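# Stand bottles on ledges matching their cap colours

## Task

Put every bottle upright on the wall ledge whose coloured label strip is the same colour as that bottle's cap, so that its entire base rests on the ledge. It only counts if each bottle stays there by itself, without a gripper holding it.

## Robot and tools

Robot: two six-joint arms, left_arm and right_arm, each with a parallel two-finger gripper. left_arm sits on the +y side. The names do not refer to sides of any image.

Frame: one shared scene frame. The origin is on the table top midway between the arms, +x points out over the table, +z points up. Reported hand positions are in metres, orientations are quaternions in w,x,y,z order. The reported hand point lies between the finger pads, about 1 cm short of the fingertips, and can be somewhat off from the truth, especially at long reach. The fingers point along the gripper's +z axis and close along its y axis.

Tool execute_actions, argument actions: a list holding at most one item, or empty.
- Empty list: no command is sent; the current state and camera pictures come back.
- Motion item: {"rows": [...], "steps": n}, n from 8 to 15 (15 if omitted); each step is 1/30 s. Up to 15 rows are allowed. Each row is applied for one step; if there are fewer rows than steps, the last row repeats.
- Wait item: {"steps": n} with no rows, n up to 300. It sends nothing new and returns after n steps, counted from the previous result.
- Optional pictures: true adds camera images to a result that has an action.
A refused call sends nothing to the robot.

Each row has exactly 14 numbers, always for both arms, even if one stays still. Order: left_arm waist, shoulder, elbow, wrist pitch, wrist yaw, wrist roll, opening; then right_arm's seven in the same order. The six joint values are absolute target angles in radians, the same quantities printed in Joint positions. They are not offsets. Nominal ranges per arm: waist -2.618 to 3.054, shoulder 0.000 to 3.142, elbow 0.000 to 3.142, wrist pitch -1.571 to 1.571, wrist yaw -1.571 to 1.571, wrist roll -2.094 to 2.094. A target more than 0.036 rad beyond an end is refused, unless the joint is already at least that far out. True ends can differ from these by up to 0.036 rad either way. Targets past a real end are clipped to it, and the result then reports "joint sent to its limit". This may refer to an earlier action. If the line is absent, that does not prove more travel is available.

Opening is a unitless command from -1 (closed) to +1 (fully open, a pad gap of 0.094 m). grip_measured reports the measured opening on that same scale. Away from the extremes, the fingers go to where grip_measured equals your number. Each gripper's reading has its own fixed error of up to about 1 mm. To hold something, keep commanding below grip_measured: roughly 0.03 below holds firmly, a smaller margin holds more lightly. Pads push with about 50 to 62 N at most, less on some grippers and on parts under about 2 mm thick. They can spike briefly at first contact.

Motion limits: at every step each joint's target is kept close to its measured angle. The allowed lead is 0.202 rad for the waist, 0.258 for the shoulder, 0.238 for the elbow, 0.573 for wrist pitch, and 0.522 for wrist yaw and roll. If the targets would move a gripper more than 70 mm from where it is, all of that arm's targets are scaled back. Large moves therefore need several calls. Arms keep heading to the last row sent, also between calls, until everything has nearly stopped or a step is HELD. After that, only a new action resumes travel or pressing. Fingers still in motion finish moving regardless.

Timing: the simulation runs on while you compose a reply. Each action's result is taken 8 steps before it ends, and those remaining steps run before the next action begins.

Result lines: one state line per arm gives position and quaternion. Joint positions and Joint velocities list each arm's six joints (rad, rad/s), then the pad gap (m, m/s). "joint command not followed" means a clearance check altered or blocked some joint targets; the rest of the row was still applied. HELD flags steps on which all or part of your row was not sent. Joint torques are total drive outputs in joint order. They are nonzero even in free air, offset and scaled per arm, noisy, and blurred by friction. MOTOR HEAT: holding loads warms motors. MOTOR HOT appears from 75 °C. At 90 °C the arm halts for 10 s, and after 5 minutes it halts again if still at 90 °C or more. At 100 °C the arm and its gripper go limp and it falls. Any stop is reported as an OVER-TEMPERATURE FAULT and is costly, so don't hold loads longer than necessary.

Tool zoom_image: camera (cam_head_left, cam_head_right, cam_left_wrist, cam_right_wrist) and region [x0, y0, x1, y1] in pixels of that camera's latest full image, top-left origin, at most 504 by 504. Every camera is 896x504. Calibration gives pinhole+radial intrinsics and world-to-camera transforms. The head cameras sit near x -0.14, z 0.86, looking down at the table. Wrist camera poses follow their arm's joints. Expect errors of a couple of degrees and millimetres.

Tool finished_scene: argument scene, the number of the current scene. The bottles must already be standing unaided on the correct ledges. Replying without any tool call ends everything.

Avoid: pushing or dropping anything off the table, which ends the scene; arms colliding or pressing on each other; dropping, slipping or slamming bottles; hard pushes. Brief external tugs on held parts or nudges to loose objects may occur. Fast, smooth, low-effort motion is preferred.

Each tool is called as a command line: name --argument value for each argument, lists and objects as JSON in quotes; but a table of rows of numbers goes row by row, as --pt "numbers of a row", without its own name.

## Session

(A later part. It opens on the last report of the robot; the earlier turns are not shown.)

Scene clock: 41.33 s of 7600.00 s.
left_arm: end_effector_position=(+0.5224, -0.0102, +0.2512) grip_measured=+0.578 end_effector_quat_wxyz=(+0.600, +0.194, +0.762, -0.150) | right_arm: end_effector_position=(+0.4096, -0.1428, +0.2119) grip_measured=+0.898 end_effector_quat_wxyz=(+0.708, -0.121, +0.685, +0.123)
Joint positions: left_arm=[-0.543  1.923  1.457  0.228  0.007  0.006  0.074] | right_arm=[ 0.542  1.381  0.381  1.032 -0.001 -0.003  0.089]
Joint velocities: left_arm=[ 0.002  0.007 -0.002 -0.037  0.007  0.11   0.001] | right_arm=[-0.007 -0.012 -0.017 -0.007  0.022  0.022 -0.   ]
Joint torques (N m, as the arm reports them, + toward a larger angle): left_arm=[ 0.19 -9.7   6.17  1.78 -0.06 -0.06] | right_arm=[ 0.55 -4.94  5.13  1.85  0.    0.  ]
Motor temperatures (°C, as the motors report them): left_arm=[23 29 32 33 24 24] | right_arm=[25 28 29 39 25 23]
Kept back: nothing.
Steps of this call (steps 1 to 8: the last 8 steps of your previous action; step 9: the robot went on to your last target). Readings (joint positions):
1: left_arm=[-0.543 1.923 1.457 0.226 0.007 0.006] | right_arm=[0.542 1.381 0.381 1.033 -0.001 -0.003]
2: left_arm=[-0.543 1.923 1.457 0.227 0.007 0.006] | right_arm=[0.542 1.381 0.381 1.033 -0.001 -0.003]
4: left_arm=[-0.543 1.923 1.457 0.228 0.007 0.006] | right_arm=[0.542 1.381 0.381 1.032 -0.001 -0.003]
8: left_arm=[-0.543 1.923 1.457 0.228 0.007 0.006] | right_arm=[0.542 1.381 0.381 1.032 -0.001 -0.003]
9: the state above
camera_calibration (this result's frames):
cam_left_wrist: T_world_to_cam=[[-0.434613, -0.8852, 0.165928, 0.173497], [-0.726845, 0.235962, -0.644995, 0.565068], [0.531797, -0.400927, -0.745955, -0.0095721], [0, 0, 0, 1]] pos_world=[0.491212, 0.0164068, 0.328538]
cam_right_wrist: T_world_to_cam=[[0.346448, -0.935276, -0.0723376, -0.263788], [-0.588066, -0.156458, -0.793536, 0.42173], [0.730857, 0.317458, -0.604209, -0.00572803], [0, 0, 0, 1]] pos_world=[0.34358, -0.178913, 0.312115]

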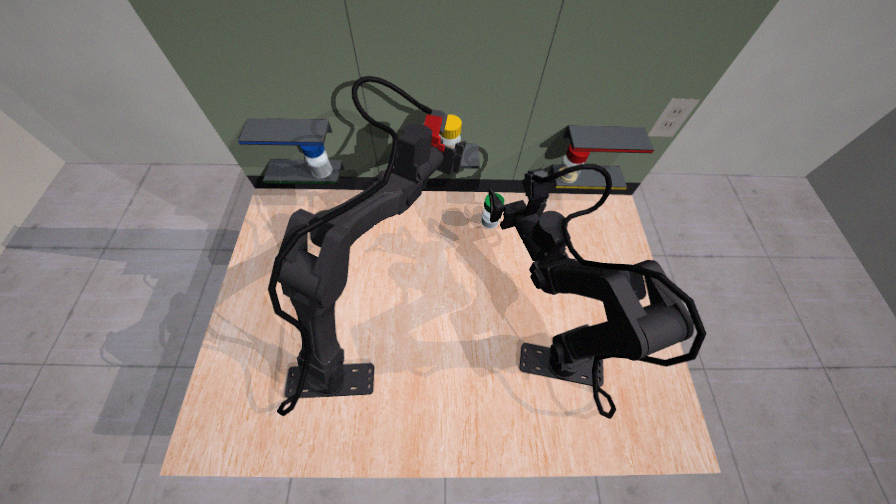

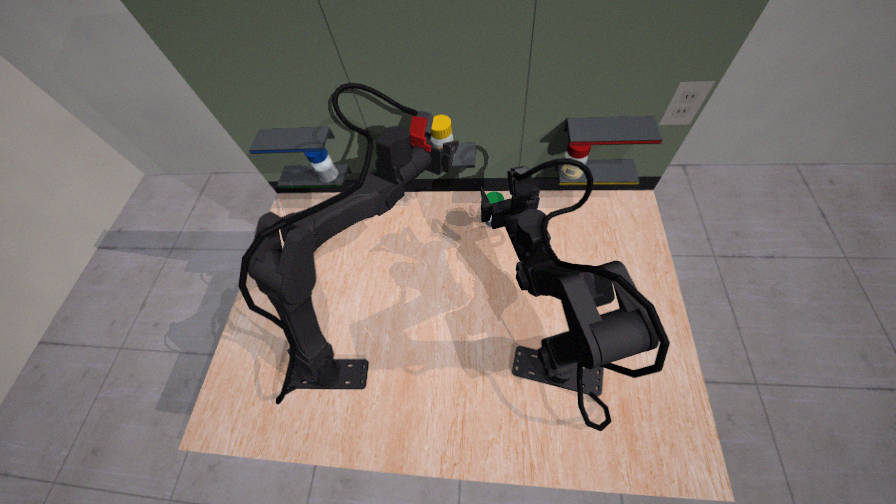

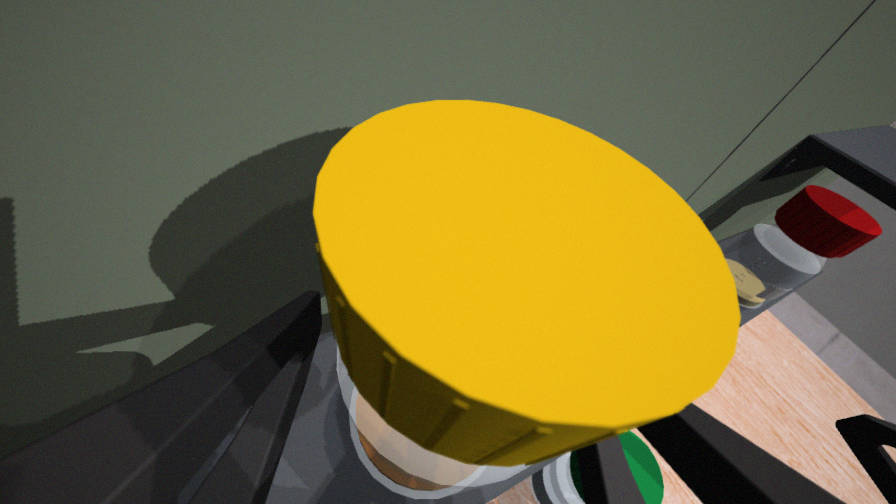

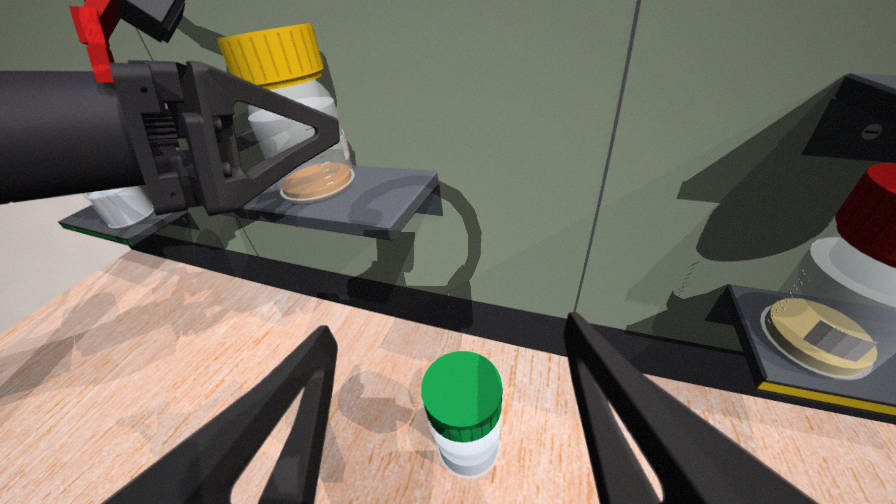

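execute_actions --actions '[{"rows": [[-0.54,1.895,1.455,0.25,0,0,0.58,0.548,1.375,0.364,1.02,0,0,0.9],[-0.54,1.878,1.445,0.252,0,0,0.58,0.548,1.375,0.364,1.02,0,0,0.9],[-0.54,1.857,1.428,0.255,0,0,0.58,0.548,1.375,0.364,1.02,0,0,0.9],[-0.54,1.832,1.404,0.258,0,0,0.58,0.548,1.375,0.364,1.02,0,0,0.9],[-0.54,1.803,1.374,0.261,0,0,0.58,0.548,1.375,0.364,1.02,0,0,0.9],[-0.54,1.772,1.341,0.264,0,0,0.58,0.548,1.375,0.364,1.02,0,0,0.9],[-0.54,1.74,1.307,0.268,0,0,0.58,0.548,1.375,0.364,1.02,0,0,0.9],[-0.54,1.708,1.272,0.272,0,0,0.58,0.548,1.375,0.364,1.02,0,0,0.9],[-0.54,1.676,1.237,0.278,0,0,0.58,0.548,1.375,0.364,1.02,0,0,0.9],[-0.54,1.645,1.202,0.286,0,0,0.58,0.548,1.375,0.364,1.02,0,0,0.9],[-0.538,1.615,1.167,0.298,0,0,0.58,0.548,1.375,0.364,1.02,0,0,0.9],[-0.53,1.588,1.132,0.315,0,0,0.6,0.548,1.375,0.364,1.02,0,0,0.9],[-0.515,1.564,1.097,0.34,0,0,0.63,0.548,1.375,0.364,1.02,0,0,0.9],[-0.492,1.545,1.062,0.375,0,0,0.66,0.548,1.375,0.364,1.02,0,0,0.9],[-0.462,1.532,1.025,0.42,0,0,0.7,0.548,1.375,0.364,1.02,0,0,0.9]], "steps": 15}]'

execute_actions --actions '[{"rows": [[-0.425,1.527,0.985,0.475,0,0,0.74,0.552,1.378,0.38,1.015,0,0,0.9],[-0.383,1.527,0.942,0.54,0,0,0.78,0.558,1.382,0.4,1.007,0,0,0.9],[-0.338,1.53,0.897,0.61,0,0,0.82,0.567,1.387,0.422,0.998,0,0,0.9],[-0.292,1.536,0.851,0.685,0,0,0.86,0.579,1.393,0.446,0.988,0,0,0.88],[-0.246,1.545,0.804,0.76,0,0,0.9,0.593,1.4,0.471,0.977,0,0,0.86],[-0.2,1.556,0.757,0.835,0,0,0.94,0.608,1.408,0.496,0.966,0,0,0.84],[-0.155,1.569,0.71,0.91,0,0,0.97,0.624,1.416,0.521,0.955,0,0,0.82],[-0.112,1.583,0.664,0.985,0,0,1,0.64,1.424,0.546,0.944,0,0,0.8],[-0.072,1.598,0.619,1.055,0,0,1,0.656,1.432,0.57,0.933,0,0,0.8],[-0.035,1.613,0.576,1.12,0,0,1,0.671,1.44,0.592,0.922,0,0,0.8],[-0.003,1.627,0.535,1.18,0,0,1,0.685,1.447,0.612,0.912,0,0,0.8],[0.024,1.64,0.498,1.232,0,0,1,0.697,1.454,0.63,0.903,0,0,0.8],[0.045,1.651,0.465,1.275,0,0,1,0.707,1.459,0.644,0.895,0,0,0.8],[0.059,1.66,0.437,1.307,0,0,1,0.714,1.463,0.654,0.889,0,0,0.8],[0.066,1.665,0.415,1.325,0,0,1,0.718,1.465,0.66,0.885,0,0,0.8]], "steps": 15}]'

execute_actions --actions '[{"steps": 22}]' --pictures true

Scene clock: 43.03 s of 7600.00 s.
left_arm: end_effector_position=(+0.5032, +0.0000, +0.2547) grip_measured=+0.578 end_effector_quat_wxyz=(+0.598, +0.194, +0.763, -0.149) | right_arm: end_effector_position=(+0.4096, -0.1428, +0.2119) grip_measured=+0.898 end_effector_quat_wxyz=(+0.708, -0.121, +0.685, +0.123)
Joint positions: left_arm=[-0.543  1.84   1.364  0.233  0.007  0.006  0.074] | right_arm=[ 0.542  1.381  0.381  1.032 -0.001 -0.003  0.089]
Joint velocities: left_arm=[-0.012 -0.886 -0.926 -0.007 -0.037 -0.007  0.   ] | right_arm=[-0.007 -0.002 -0.017 -0.007  0.007  0.051  0.   ]
Joint torques (N m, as the arm reports them, + toward a larger angle): left_arm=[  0.17 -11.41   6.05   1.92  -0.06  -0.06] | right_arm=[ 0.5  -4.98  5.05  1.84  0.    0.  ]
Motor temperatures (°C, as the motors report them): left_arm=[23 30 31 33 24 24] | right_arm=[25 27 29 38 25 23]
Steps of this call (steps 1 to 15: the robot went on to your last target; steps 16 to 44: nothing new was sent; steps 45 to 51: the first 7 steps of this action). Readings (joint positions):
45: left_arm=[-0.543 1.923 1.457 0.228 0.007 0.006] | right_arm=[0.542 1.381 0.381 1.032 -0.001 -0.003]
46: left_arm=[-0.543 1.923 1.457 0.228 0.007 0.006] | right_arm=[0.542 1.381 0.381 1.032 -0.001 -0.003]
48: left_arm=[-0.543 1.910 1.441 0.230 0.007 0.006] | right_arm=[0.542 1.381 0.381 1.032 -0.001 -0.003]
51: the state above

Scene clock: 43.53 s of 7600.00 s.
left_arm: end_effector_position=(+0.4678, +0.1828, +0.2403) grip_measured=+0.953 end_effector_quat_wxyz=(+0.672, +0.072, +0.734, -0.062) | right_arm: end_effector_position=(+0.4145, -0.1231, +0.2233) grip_measured=+0.830 end_effector_quat_wxyz=(+0.707, -0.134, +0.681, +0.137)
Joint positions: left_arm=[-0.237  1.543  0.807  0.648  0.009  0.006  0.092] | right_arm=[ 0.583  1.394  0.443  0.989  0.001 -0.003  0.086]
Joint velocities: left_arm=[ 1.443  0.178 -1.419  1.795 -0.022  0.007  0.029] | right_arm=[ 0.422  0.212  0.745 -0.286 -0.037 -0.007 -0.019]
Joint torques (N m, as the arm reports them, + toward a larger angle): left_arm=[-0.49 -4.12  5.14  1.59 -0.01 -0.06] | right_arm=[ 1.23 -4.    9.78  2.02 -0.03  0.01]
Motor temperatures (°C, as the motors report them): left_arm=[23 30 31 33 24 24] | right_arm=[25 27 29 38 25 23]
Steps of this call (steps 1 to 8: the last 8 steps of your previous action; steps 9 to 15: the first 7 steps of this action). Readings (joint positions):
9: left_arm=[-0.501 1.559 1.067 0.344 0.010 0.006] | right_arm=[0.542 1.381 0.381 1.031 -0.001 -0.003]
10: left_arm=[-0.472 1.545 1.031 0.384 0.012 0.006] | right_arm=[0.542 1.381 0.381 1.030 -0.001 -0.003]
12: left_arm=[-0.389 1.538 0.952 0.484 0.013 0.006] | right_arm=[0.549 1.381 0.388 1.018 0.000 -0.003]
15: the state above

Scene clock: 44.27 s of 7600.00 s.
left_arm: end_effector_position=(+0.4178, +0.3249, +0.1790) grip_measured=+1.000 end_effector_quat_wxyz=(+0.721, -0.043, +0.690, +0.049) | right_arm: end_effector_position=(+0.4219, -0.0586, +0.2620) grip_measured=+0.801 end_effector_quat_wxyz=(+0.710, -0.174, +0.656, +0.185)
Joint positions: left_arm=[ 0.068  1.665  0.416  1.293 -0.006  0.006  0.094] | right_arm=[ 0.71   1.454  0.634  0.898  0.    -0.003  0.085]
Joint velocities: left_arm=[ 0.002  0.002 -0.002  0.051 -0.051 -0.007  0.   ] | right_arm=[-0.002  0.002 -0.002 -0.007  0.007 -0.037 -0.   ]
Joint torques (N m, as the arm reports them, + toward a larger angle): left_arm=[-0.13 -4.48  4.19  1.77  0.08 -0.06] | right_arm=[ 0.62 -5.02  9.58  1.83 -0.02  0.  ]
Motor temperatures (°C, as the motors report them): left_arm=[23 29 31 33 24 24] | right_arm=[25 27 29 38 25 23]
Kept back: nothing.
Steps of this call (steps 1 to 8: the last 8 steps of your previous action; steps 9 to 22: the robot went on to your last target). Readings (joint positions):
1: left_arm=[-0.186 1.552 0.758 0.708 0.007 0.006] | right_arm=[0.599 1.402 0.470 0.981 0.002 -0.003]
2: left_arm=[-0.139 1.565 0.710 0.770 0.005 0.006] | right_arm=[0.616 1.409 0.497 0.973 0.002 -0.003]
4: left_arm=[-0.055 1.597 0.619 0.893 0.001 0.006] | right_arm=[0.648 1.423 0.548 0.960 0.002 -0.003]
8: left_arm=[0.052 1.652 0.465 1.095 -0.005 0.006] | right_arm=[0.699 1.444 0.620 0.935 0.001 -0.003]
22: the state above
camera_calibration (this result's frames):
cam_left_wrist: T_world_to_cam=[[0.116463, -0.978816, 0.168393, 0.236339], [-0.520389, -0.204549, -0.829069, 0.453175], [0.84595, 0.00892574, -0.533188, -0.175986], [0, 0, 0, 1]] pos_world=[0.357178, 0.3256, 0.242082]
cam_right_wrist: T_world_to_cam=[[0.500422, -0.862789, -0.0719297, -0.246558], [-0.521061, -0.233782, -0.820879, 0.456265], [0.691429, 0.448265, -0.566555, 0.00327891], [0, 0, 0, 1]] pos_world=[0.358858, -0.107531, 0.358661]

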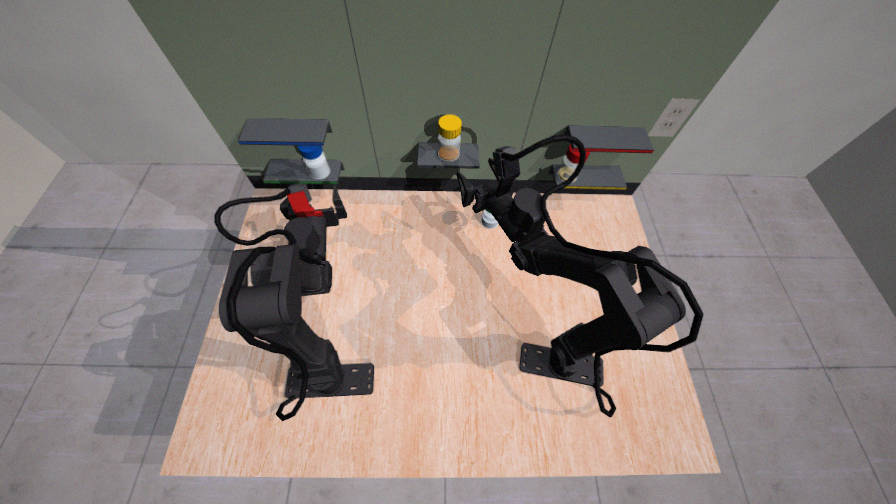

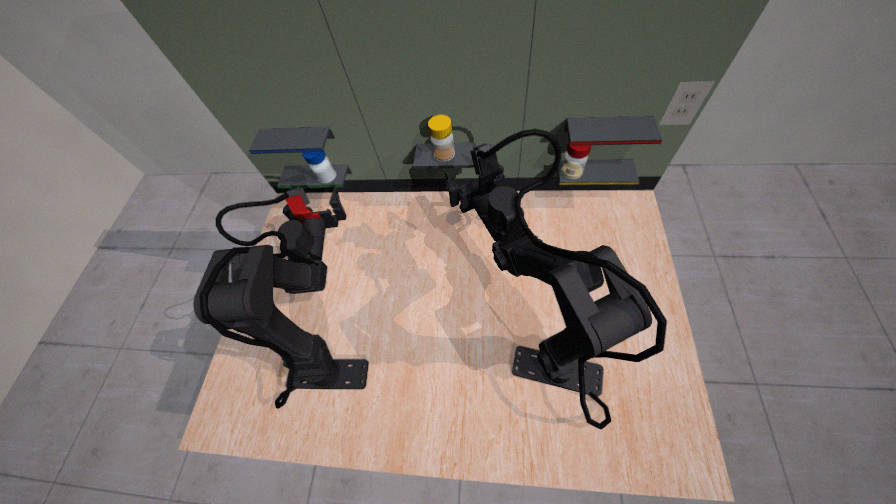

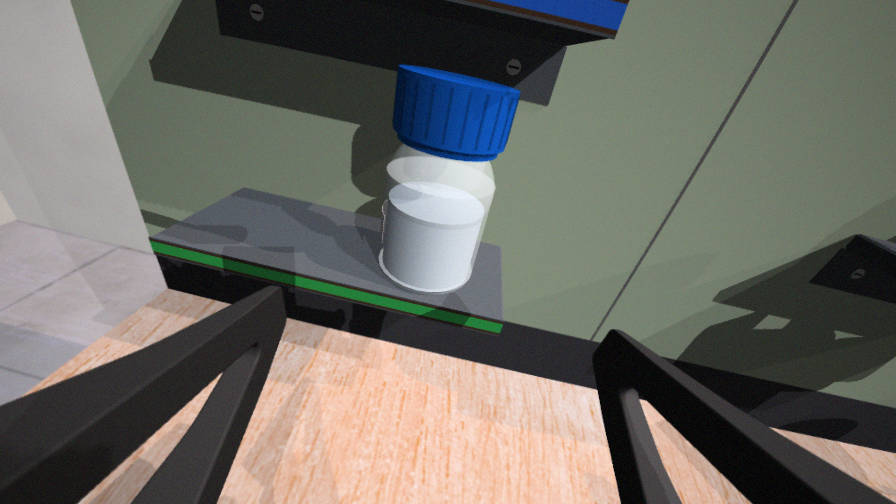

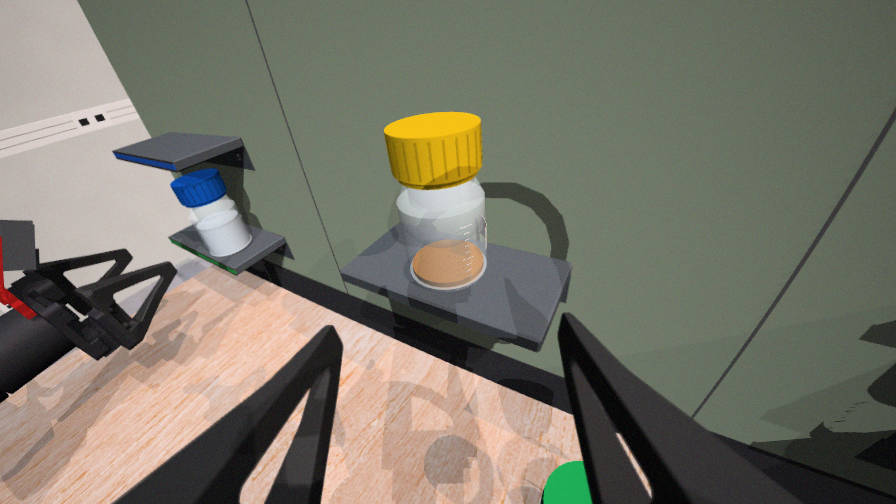

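zoom_image --camera "cam_left_wrist" --region '[330, 0, 650, 340]'

zoom_image --camera "cam_right_wrist" --region '[320, 90, 600, 360]'

Region (330, 0, 650, 340) of cam_left_wrist's 896x504 image, scaled by 1.482, with more detail than that image has; it fills the left 474 columns of this view, and the rest is white.

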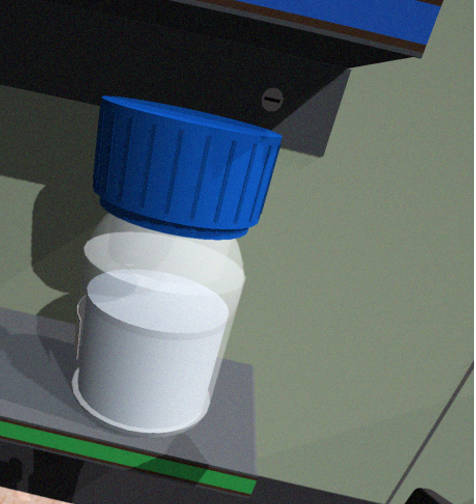

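Region (320, 90, 600, 360) of cam_right_wrist's 896x504 image, scaled by 1.800, with more detail than that image has; it fills the top 486 rows of this view, and the rest is white.

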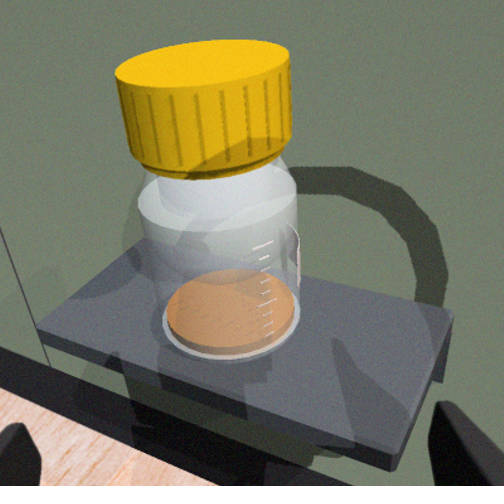

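execute_actions --actions '[{"rows": [[0.066,1.672,0.435,1.31,0,0,1,0.716,1.472,0.668,0.884,0,0,0.8],[0.066,1.684,0.455,1.295,0,0,1,0.716,1.486,0.682,0.883,0,0,0.8],[0.066,1.7,0.477,1.285,0,0,1,0.716,1.507,0.703,0.882,0,0,0.8],[0.066,1.72,0.501,1.28,0,0,1,0.716,1.533,0.729,0.88,0,0,0.8],[0.066,1.742,0.527,1.277,0,0,1,0.716,1.562,0.759,0.878,0,0,0.8],[0.066,1.765,0.554,1.274,0,0,1,0.716,1.592,0.79,0.876,0,0,0.8],[0.066,1.788,0.581,1.271,0,0,1,0.716,1.622,0.821,0.874,0,0,0.8],[0.066,1.81,0.607,1.269,0,0,1,0.716,1.651,0.85,0.872,0,0,0.8],[0.066,1.83,0.631,1.267,0,0,1,0.716,1.678,0.877,0.871,0,0,0.8],[0.066,1.847,0.652,1.265,0,0,1,0.716,1.702,0.901,0.87,0,0,0.8],[0.066,1.861,0.669,1.264,0,0,1,0.716,1.721,0.921,0.869,0,0,0.8],[0.066,1.871,0.682,1.263,0,0,1,0.716,1.735,0.935,0.868,0,0,0.8],[0.066,1.877,0.69,1.262,0,0,1,0.716,1.743,0.945,0.868,0,0,0.8]], "steps": 15}]'

execute_actions --actions '[{"steps": 16}]' --pictures true

Scene clock: 107.73 s of 7600.00 s.
left_arm: end_effector_position=(+0.4396, +0.3276, +0.1839) grip_measured=+1.000 end_effector_quat_wxyz=(+0.728, -0.042, +0.683, +0.049) | right_arm: end_effector_position=(+0.4458, -0.0451, +0.2662) grip_measured=+0.801 end_effector_quat_wxyz=(+0.712, -0.173, +0.655, +0.186)
Joint positions: left_arm=[ 0.068  1.736  0.504  1.296 -0.006  0.006  0.094] | right_arm=[ 0.71   1.555  0.742  0.896  0.    -0.003  0.085]
Joint velocities: left_arm=[ 0.012  0.652  0.803 -0.081 -0.066  0.022  0.   ] | right_arm=[-0.012  0.852  0.916  0.051  0.022  0.007  0.001]
Joint torques (N m, as the arm reports them, + toward a larger angle): left_arm=[-0.12 -4.15  6.17  1.4   0.09 -0.06] | right_arm=[ 0.51 -5.81  9.46  1.77 -0.01  0.  ]
Motor temperatures (°C, as the motors report them): left_arm=[23 26 28 35 24 24] | right_arm=[25 26 34 38 25 23]
Steps of this call (steps 1 to 30: the robot went on to your last target; steps 31 to 90: nothing new was sent; then 60.23 s passed at rest; steps 91 to 97: the first 7 steps of this action). Readings (joint positions):
91: left_arm=[0.068 1.665 0.416 1.301 -0.006 0.006] | right_arm=[0.710 1.454 0.634 0.897 0.000 -0.003]
92: left_arm=[0.068 1.665 0.416 1.301 -0.006 0.006] | right_arm=[0.710 1.456 0.636 0.897 0.000 -0.003]
94: left_arm=[0.068 1.678 0.432 1.300 -0.006 0.006] | right_arm=[0.710 1.479 0.661 0.896 0.000 -0.003]
97: the state above

Scene clock: 108.27 s of 7600.00 s.
left_arm: end_effector_position=(+0.4780, +0.3323, +0.1788) grip_measured=+1.000 end_effector_quat_wxyz=(+0.728, -0.042, +0.683, +0.049) | right_arm: end_effector_position=(+0.4870, -0.0219, +0.2502) grip_measured=+0.801 end_effector_quat_wxyz=(+0.700, -0.177, +0.668, +0.183)
Joint positions: left_arm=[ 0.068  1.869  0.659  1.273 -0.006  0.006  0.094] | right_arm=[ 0.71   1.741  0.912  0.874  0.    -0.003  0.085]
Joint velocities: left_arm=[-0.007  0.002  0.012  0.037 -0.037 -0.066  0.   ] | right_arm=[ 0.002 -0.007  0.017  0.037  0.081  0.022  0.   ]
Joint torques (N m, as the arm reports them, + toward a larger angle): left_arm=[-0.13 -5.71  6.56  1.48  0.08 -0.06] | right_arm=[ 0.49 -8.53 10.22  1.89 -0.01  0.  ]
Motor temperatures (°C, as the motors report them): left_arm=[23 26 28 35 24 24] | right_arm=[25 26 34 38 25 23]
Kept back: nothing.
Steps of this call (steps 1 to 8: the last 8 steps of your previous action; steps 9 to 16: the robot went on to your last target). Readings (joint positions):
1: left_arm=[0.068 1.759 0.533 1.294 -0.006 0.006] | right_arm=[0.710 1.586 0.773 0.895 0.000 -0.003]
2: left_arm=[0.068 1.782 0.560 1.292 -0.006 0.006] | right_arm=[0.710 1.616 0.804 0.895 0.000 -0.003]
4: left_arm=[0.068 1.823 0.609 1.287 -0.006 0.006] | right_arm=[0.710 1.672 0.858 0.892 0.000 -0.003]
8: left_arm=[0.068 1.866 0.658 1.277 -0.006 0.006] | right_arm=[0.710 1.736 0.911 0.882 0.000 -0.003]
16: the state above
camera_calibration (this result's frames):
cam_left_wrist: T_world_to_cam=[[0.113213, -0.979219, 0.168266, 0.238377], [-0.504282, -0.202551, -0.839448, 0.479379], [0.856086, 0.0101827, -0.516733, -0.235298], [0, 0, 0, 1]] pos_world=[0.41619, 0.332918, 0.240717]
cam_right_wrist: T_world_to_cam=[[0.498386, -0.863939, -0.0722555, -0.247199], [-0.54397, -0.246728, -0.802011, 0.495239], [0.675061, 0.439016, -0.592922, -0.0505504], [0, 0, 0, 1]] pos_world=[0.42672, -0.0691833, 0.349353]

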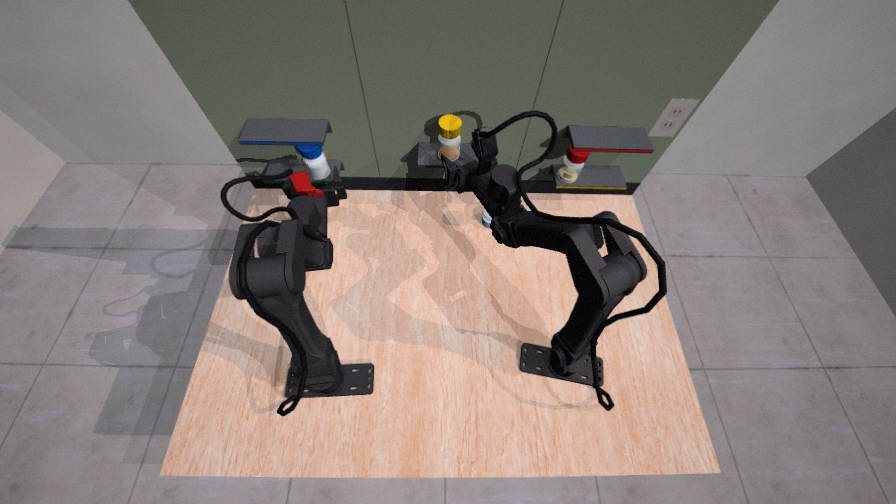

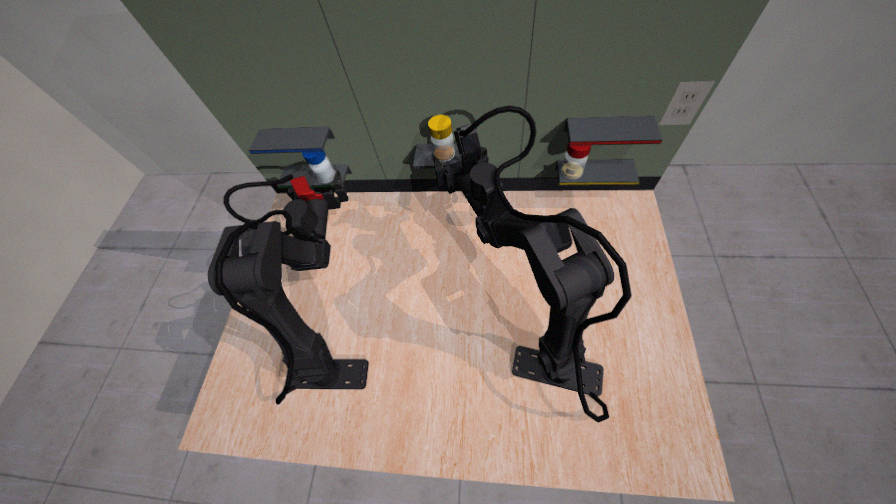

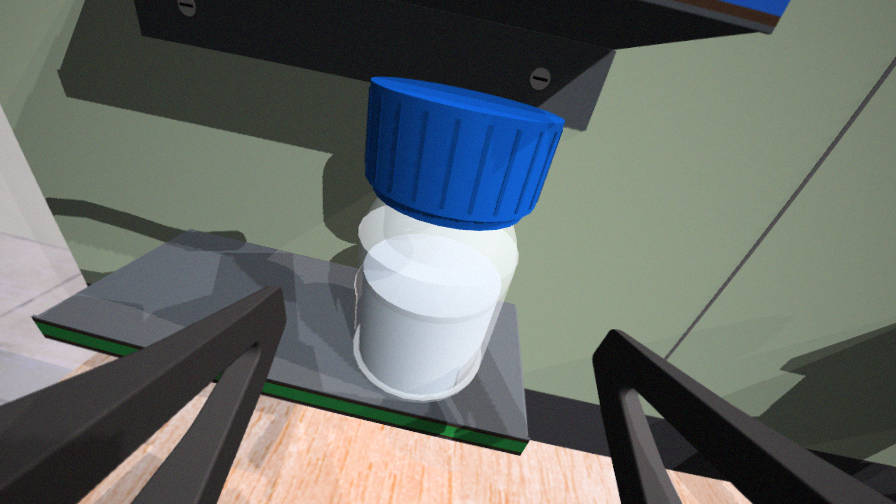

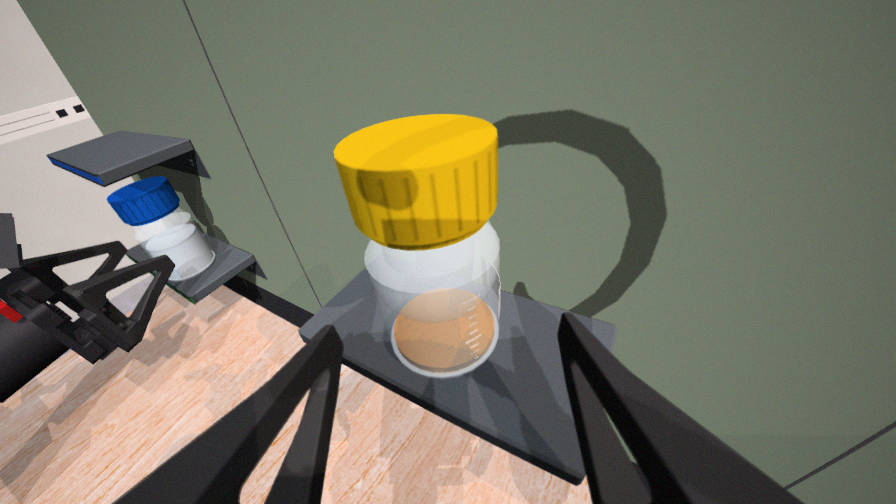

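execute_actions --actions '[{"rows": [[0.066,1.886,0.694,1.26,0,0,1,0.722,1.75,0.953,0.866,0,0,0.8],[0.066,1.898,0.702,1.257,0,0,1,0.728,1.76,0.966,0.863,0,0,0.8],[0.066,1.912,0.714,1.254,0,0,1,0.73,1.773,0.983,0.86,0,0,0.8],[0.066,1.927,0.73,1.25,0,0,1,0.73,1.788,1.002,0.856,0,0,0.8],[0.066,1.943,0.749,1.246,0,0,1,0.73,1.804,1.022,0.852,0,0,0.8],[0.066,1.959,0.77,1.242,0,0,1,0.73,1.82,1.042,0.848,0,0,0.8],[0.066,1.975,0.791,1.238,0,0,1,0.73,1.835,1.062,0.844,0,0,0.8],[0.066,1.99,0.811,1.235,0,0,1,0.73,1.848,1.08,0.841,0,0,0.8],[0.066,2.003,0.83,1.232,0,0,1,0.73,1.859,1.095,0.838,0,0,0.8],[0.066,2.014,0.846,1.23,0,0,1,0.73,1.868,1.106,0.836,0,0,0.8],[0.066,2.023,0.858,1.228,0,0,1,0.73,1.874,1.112,0.835,0,0,0.8],[0.066,2.03,0.867,1.227,0,0,1,0.73,1.876,1.115,0.835,0,0,0.8]], "steps": 14}]'

execute_actions --actions '[{"steps": 16}]' --pictures true

Scene clock: 110.80 s of 7600.00 s.
left_arm: end_effector_position=(+0.4902, +0.3339, +0.1736) grip_measured=+1.000 end_effector_quat_wxyz=(+0.726, -0.042, +0.684, +0.049) | right_arm: end_effector_position=(+0.4972, -0.0121, +0.2593) grip_measured=+0.801 end_effector_quat_wxyz=(+0.706, -0.177, +0.660, +0.187)
Joint positions: left_arm=[ 0.068  1.918  0.708  1.269 -0.006  0.006  0.094] | right_arm=[ 0.717  1.78   0.979  0.869  0.    -0.003  0.085]
Joint velocities: left_arm=[ 0.012  0.491  0.505 -0.139 -0.051 -0.081  0.   ] | right_arm=[ 0.022  0.418  0.608 -0.066  0.022 -0.022  0.   ]
Joint torques (N m, as the arm reports them, + toward a larger angle): left_arm=[-0.13 -5.9   6.52  1.41  0.07 -0.06] | right_arm=[ 0.85 -7.88  9.5   1.75 -0.02 -0.01]
Motor temperatures (°C, as the motors report them): left_arm=[23 26 29 34 24 24] | right_arm=[25 27 34 38 25 23]
Steps of this call (steps 1 to 15: the robot went on to your last target; steps 16 to 70: nothing new was sent; steps 71 to 76: the first 6 steps of this action). Readings (joint positions):
71: left_arm=[0.068 1.869 0.659 1.273 -0.006 0.006] | right_arm=[0.710 1.741 0.912 0.874 0.000 -0.003]
72: left_arm=[0.068 1.871 0.661 1.273 -0.006 0.006] | right_arm=[0.711 1.742 0.915 0.872 0.000 -0.003]
74: left_arm=[0.068 1.888 0.677 1.273 -0.006 0.006] | right_arm=[0.714 1.755 0.940 0.870 0.000 -0.003]
76: the state above

Scene clock: 111.33 s of 7600.00 s.
left_arm: end_effector_position=(+0.5203, +0.3376, +0.1644) grip_measured=+1.000 end_effector_quat_wxyz=(+0.724, -0.042, +0.687, +0.049) | right_arm: end_effector_position=(+0.5181, +0.0014, +0.2549) grip_measured=+0.801 end_effector_quat_wxyz=(+0.703, -0.178, +0.662, +0.187)
Joint positions: left_arm=[ 0.068  2.022  0.836  1.239 -0.006  0.006  0.094] | right_arm=[ 0.719  1.869  1.084  0.845  0.    -0.003  0.085]
Joint velocities: left_arm=[ 0.007 -0.007  0.012  0.022 -0.007 -0.007  0.   ] | right_arm=[-0.012  0.007 -0.012  0.022 -0.007 -0.066 -0.001]
Joint torques (N m, as the arm reports them, + toward a larger angle): left_arm=[-0.13 -7.04  6.67  1.47  0.08 -0.06] | right_arm=[ 0.91 -9.46 10.12  1.85 -0.02 -0.01]
Motor temperatures (°C, as the motors report them): left_arm=[23 27 29 34 24 24] | right_arm=[25 27 34 38 25 23]
Kept back: nothing.
Steps of this call (steps 1 to 8: the last 8 steps of your previous action; steps 9 to 16: the robot went on to your last target). Readings (joint positions):
1: left_arm=[0.068 1.935 0.727 1.266 -0.006 0.006] | right_arm=[0.718 1.795 1.000 0.868 0.000 -0.003]
2: left_arm=[0.068 1.953 0.747 1.262 -0.006 0.006] | right_arm=[0.719 1.810 1.021 0.867 0.000 -0.003]
4: left_arm=[0.068 1.985 0.786 1.253 -0.006 0.006] | right_arm=[0.719 1.837 1.057 0.863 0.000 -0.003]
8: left_arm=[0.068 2.021 0.833 1.241 -0.006 0.006] | right_arm=[0.719 1.866 1.084 0.854 0.000 -0.003]
16: the state above
camera_calibration (this result's frames):
cam_left_wrist: T_world_to_cam=[[0.115124, -0.978982, 0.168348, 0.240054], [-0.513781, -0.203729, -0.833381, 0.494055], [0.850162, 0.0094481, -0.526436, -0.274054], [0, 0, 0, 1]] pos_world=[0.45919, 0.338251, 0.227051]
cam_right_wrist: T_world_to_cam=[[0.50683, -0.859024, -0.072123, -0.246703], [-0.531927, -0.245806, -0.810329, 0.51759], [0.678363, 0.449063, -0.58152, -0.0836234], [0, 0, 0, 1]] pos_world=[0.457083, -0.0471444, 0.352996]

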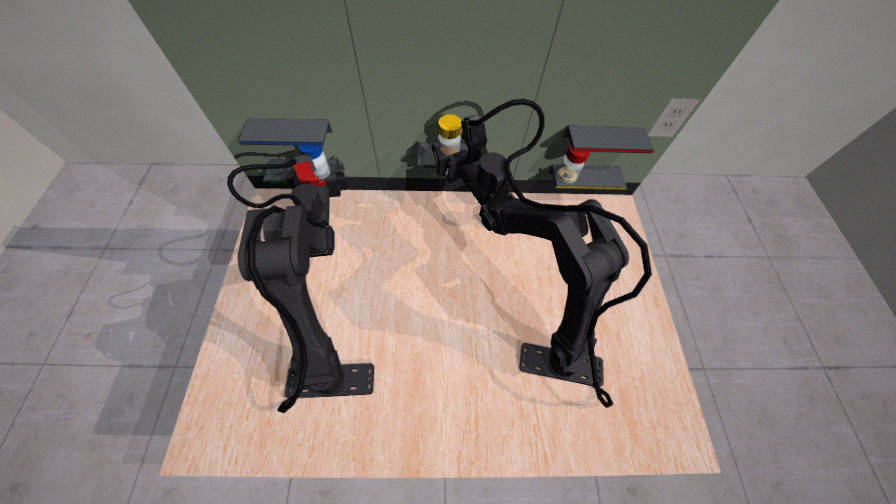

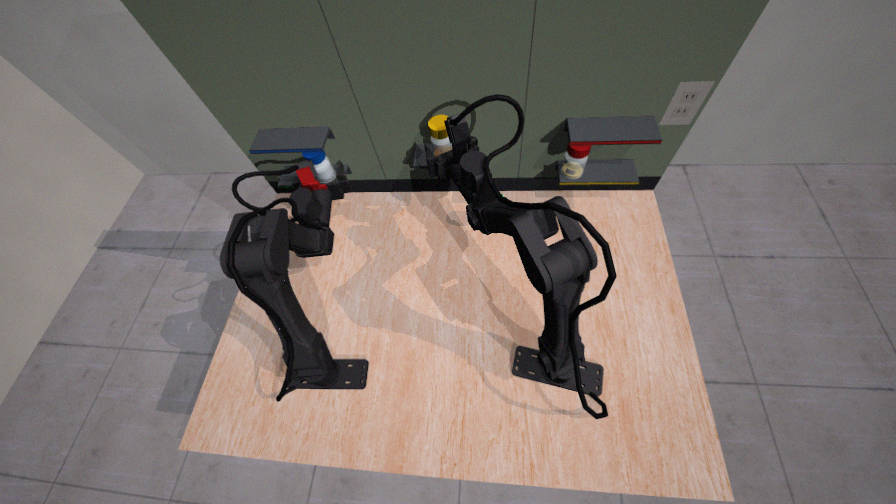

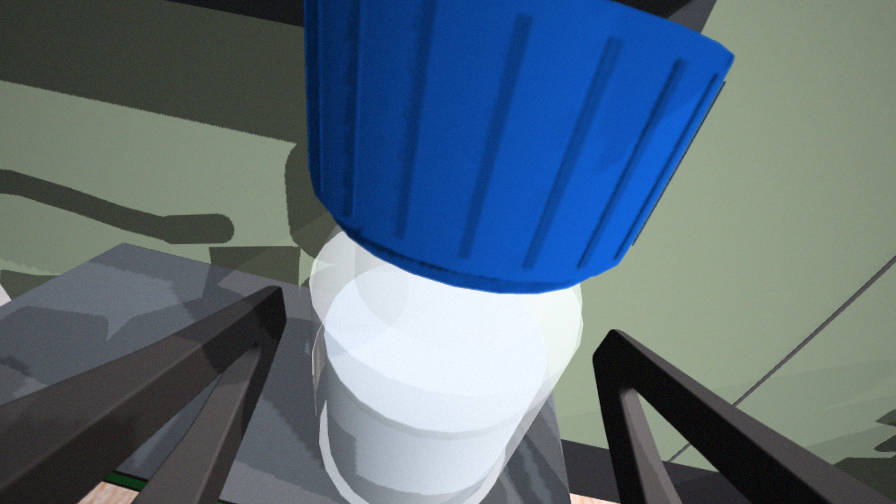

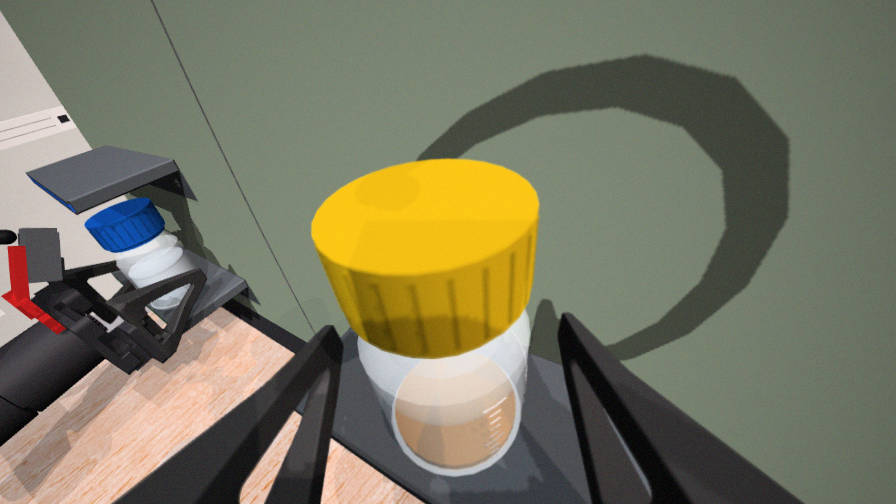

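execute_actions --actions '[]'

Scene clock: 112.57 s of 7600.00 s.
left_arm: end_effector_position=(+0.5203, +0.3376, +0.1644) grip_measured=+1.000 end_effector_quat_wxyz=(+0.724, -0.042, +0.687, +0.049) | right_arm: end_effector_position=(+0.5181, +0.0014, +0.2549) grip_measured=+0.801 end_effector_quat_wxyz=(+0.703, -0.178, +0.662, +0.187)
Joint positions: left_arm=[ 0.068  2.022  0.836  1.239 -0.006  0.006  0.094] | right_arm=[ 0.719  1.869  1.084  0.845  0.    -0.003  0.085]
Joint velocities: left_arm=[ 0.002 -0.007 -0.012 -0.007 -0.007 -0.051  0.   ] | right_arm=[ 0.002  0.012 -0.002  0.007 -0.022 -0.051 -0.001]
Joint torques (N m, as the arm reports them, + toward a larger angle): left_arm=[-0.14 -7.04  6.67  1.46  0.08 -0.06] | right_arm=[ 0.91 -9.52 10.13  1.85 -0.01 -0.02]
Motor temperatures (°C, as the motors report them): left_arm=[23 27 29 34 24 24] | right_arm=[25 27 34 38 25 23]
Kept back: nothing.
Steps of this call (steps 1 to 15: the robot went on to your last target; steps 16 to 37: nothing new was sent). Readings (joint positions):
1: left_arm=[0.068 2.022 0.836 1.239 -0.006 0.006] | right_arm=[0.719 1.869 1.084 0.845 0.000 -0.003]
2: left_arm=[0.068 2.022 0.836 1.239 -0.006 0.006] | right_arm=[0.719 1.869 1.084 0.845 0.000 -0.003]
4: left_arm=[0.068 2.022 0.836 1.239 -0.006 0.006] | right_arm=[0.719 1.869 1.084 0.845 0.000 -0.003]
8: left_arm=[0.068 2.022 0.836 1.239 -0.006 0.006] | right_arm=[0.719 1.869 1.084 0.845 0.000 -0.003]
37: the state above
All arms were judged still, so your last target was given up. Only a new action makes them travel on or press farther. Fingers that are still opening or closing keep moving.
camera_calibration (this result's frames):
cam_left_wrist: T_world_to_cam=[[0.115124, -0.978982, 0.168348, 0.240054], [-0.513781, -0.203729, -0.833381, 0.494055], [0.850162, 0.0094481, -0.526436, -0.274054], [0, 0, 0, 1]] pos_world=[0.45919, 0.338251, 0.227051]
cam_right_wrist: T_world_to_cam=[[0.50683, -0.859024, -0.072123, -0.246703], [-0.531927, -0.245806, -0.810329, 0.51759], [0.678363, 0.449063, -0.58152, -0.0836234], [0, 0, 0, 1]] pos_world=[0.457083, -0.0471444, 0.352996]

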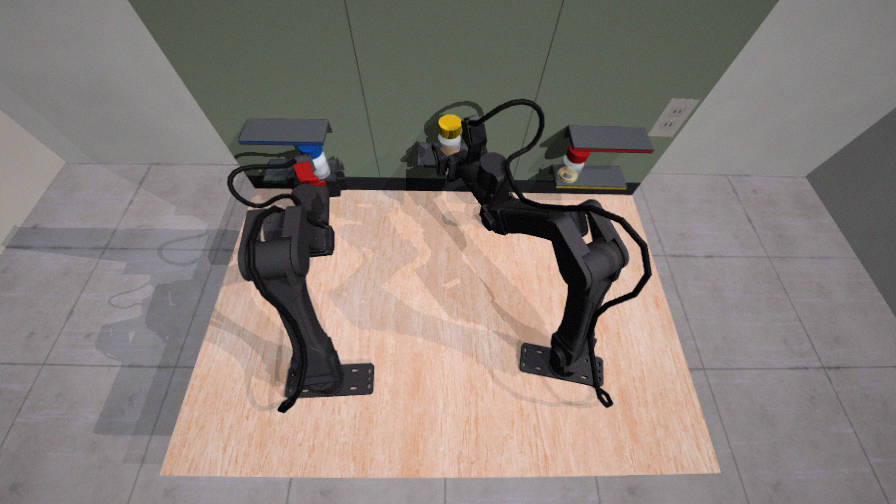

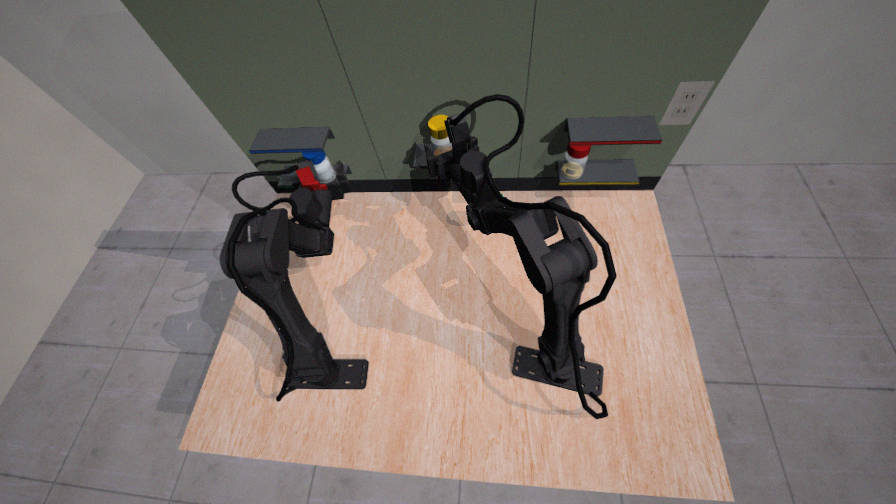

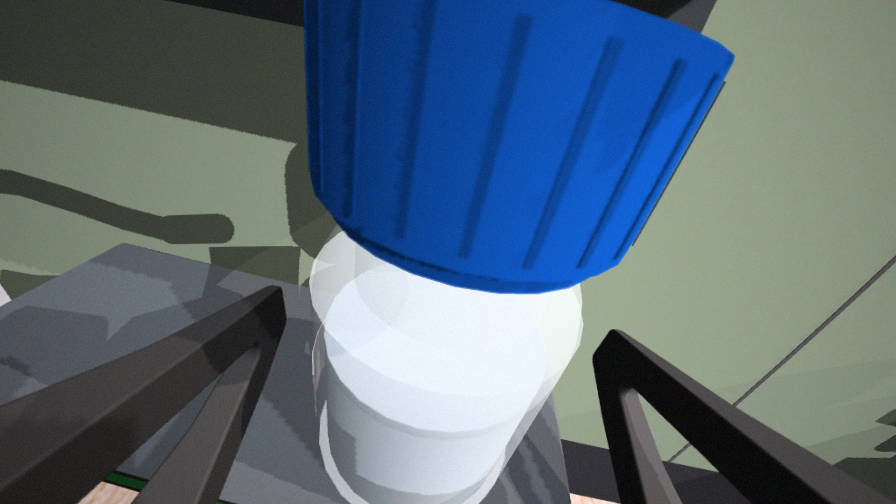

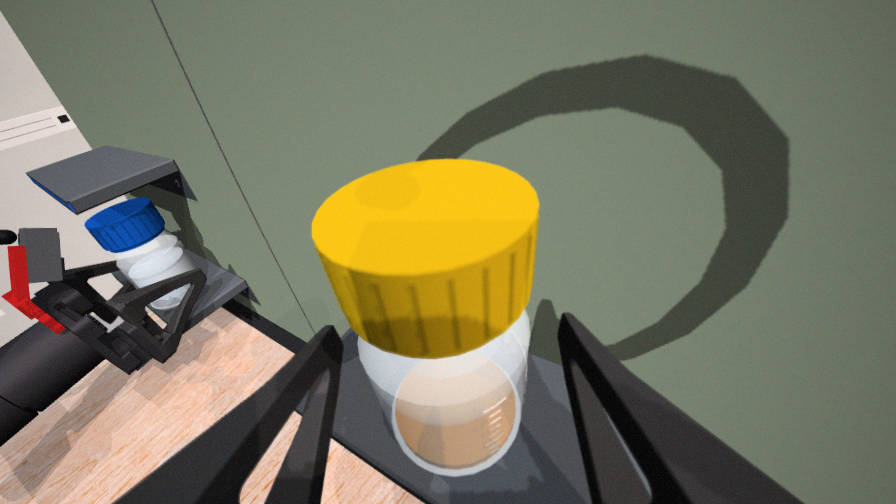

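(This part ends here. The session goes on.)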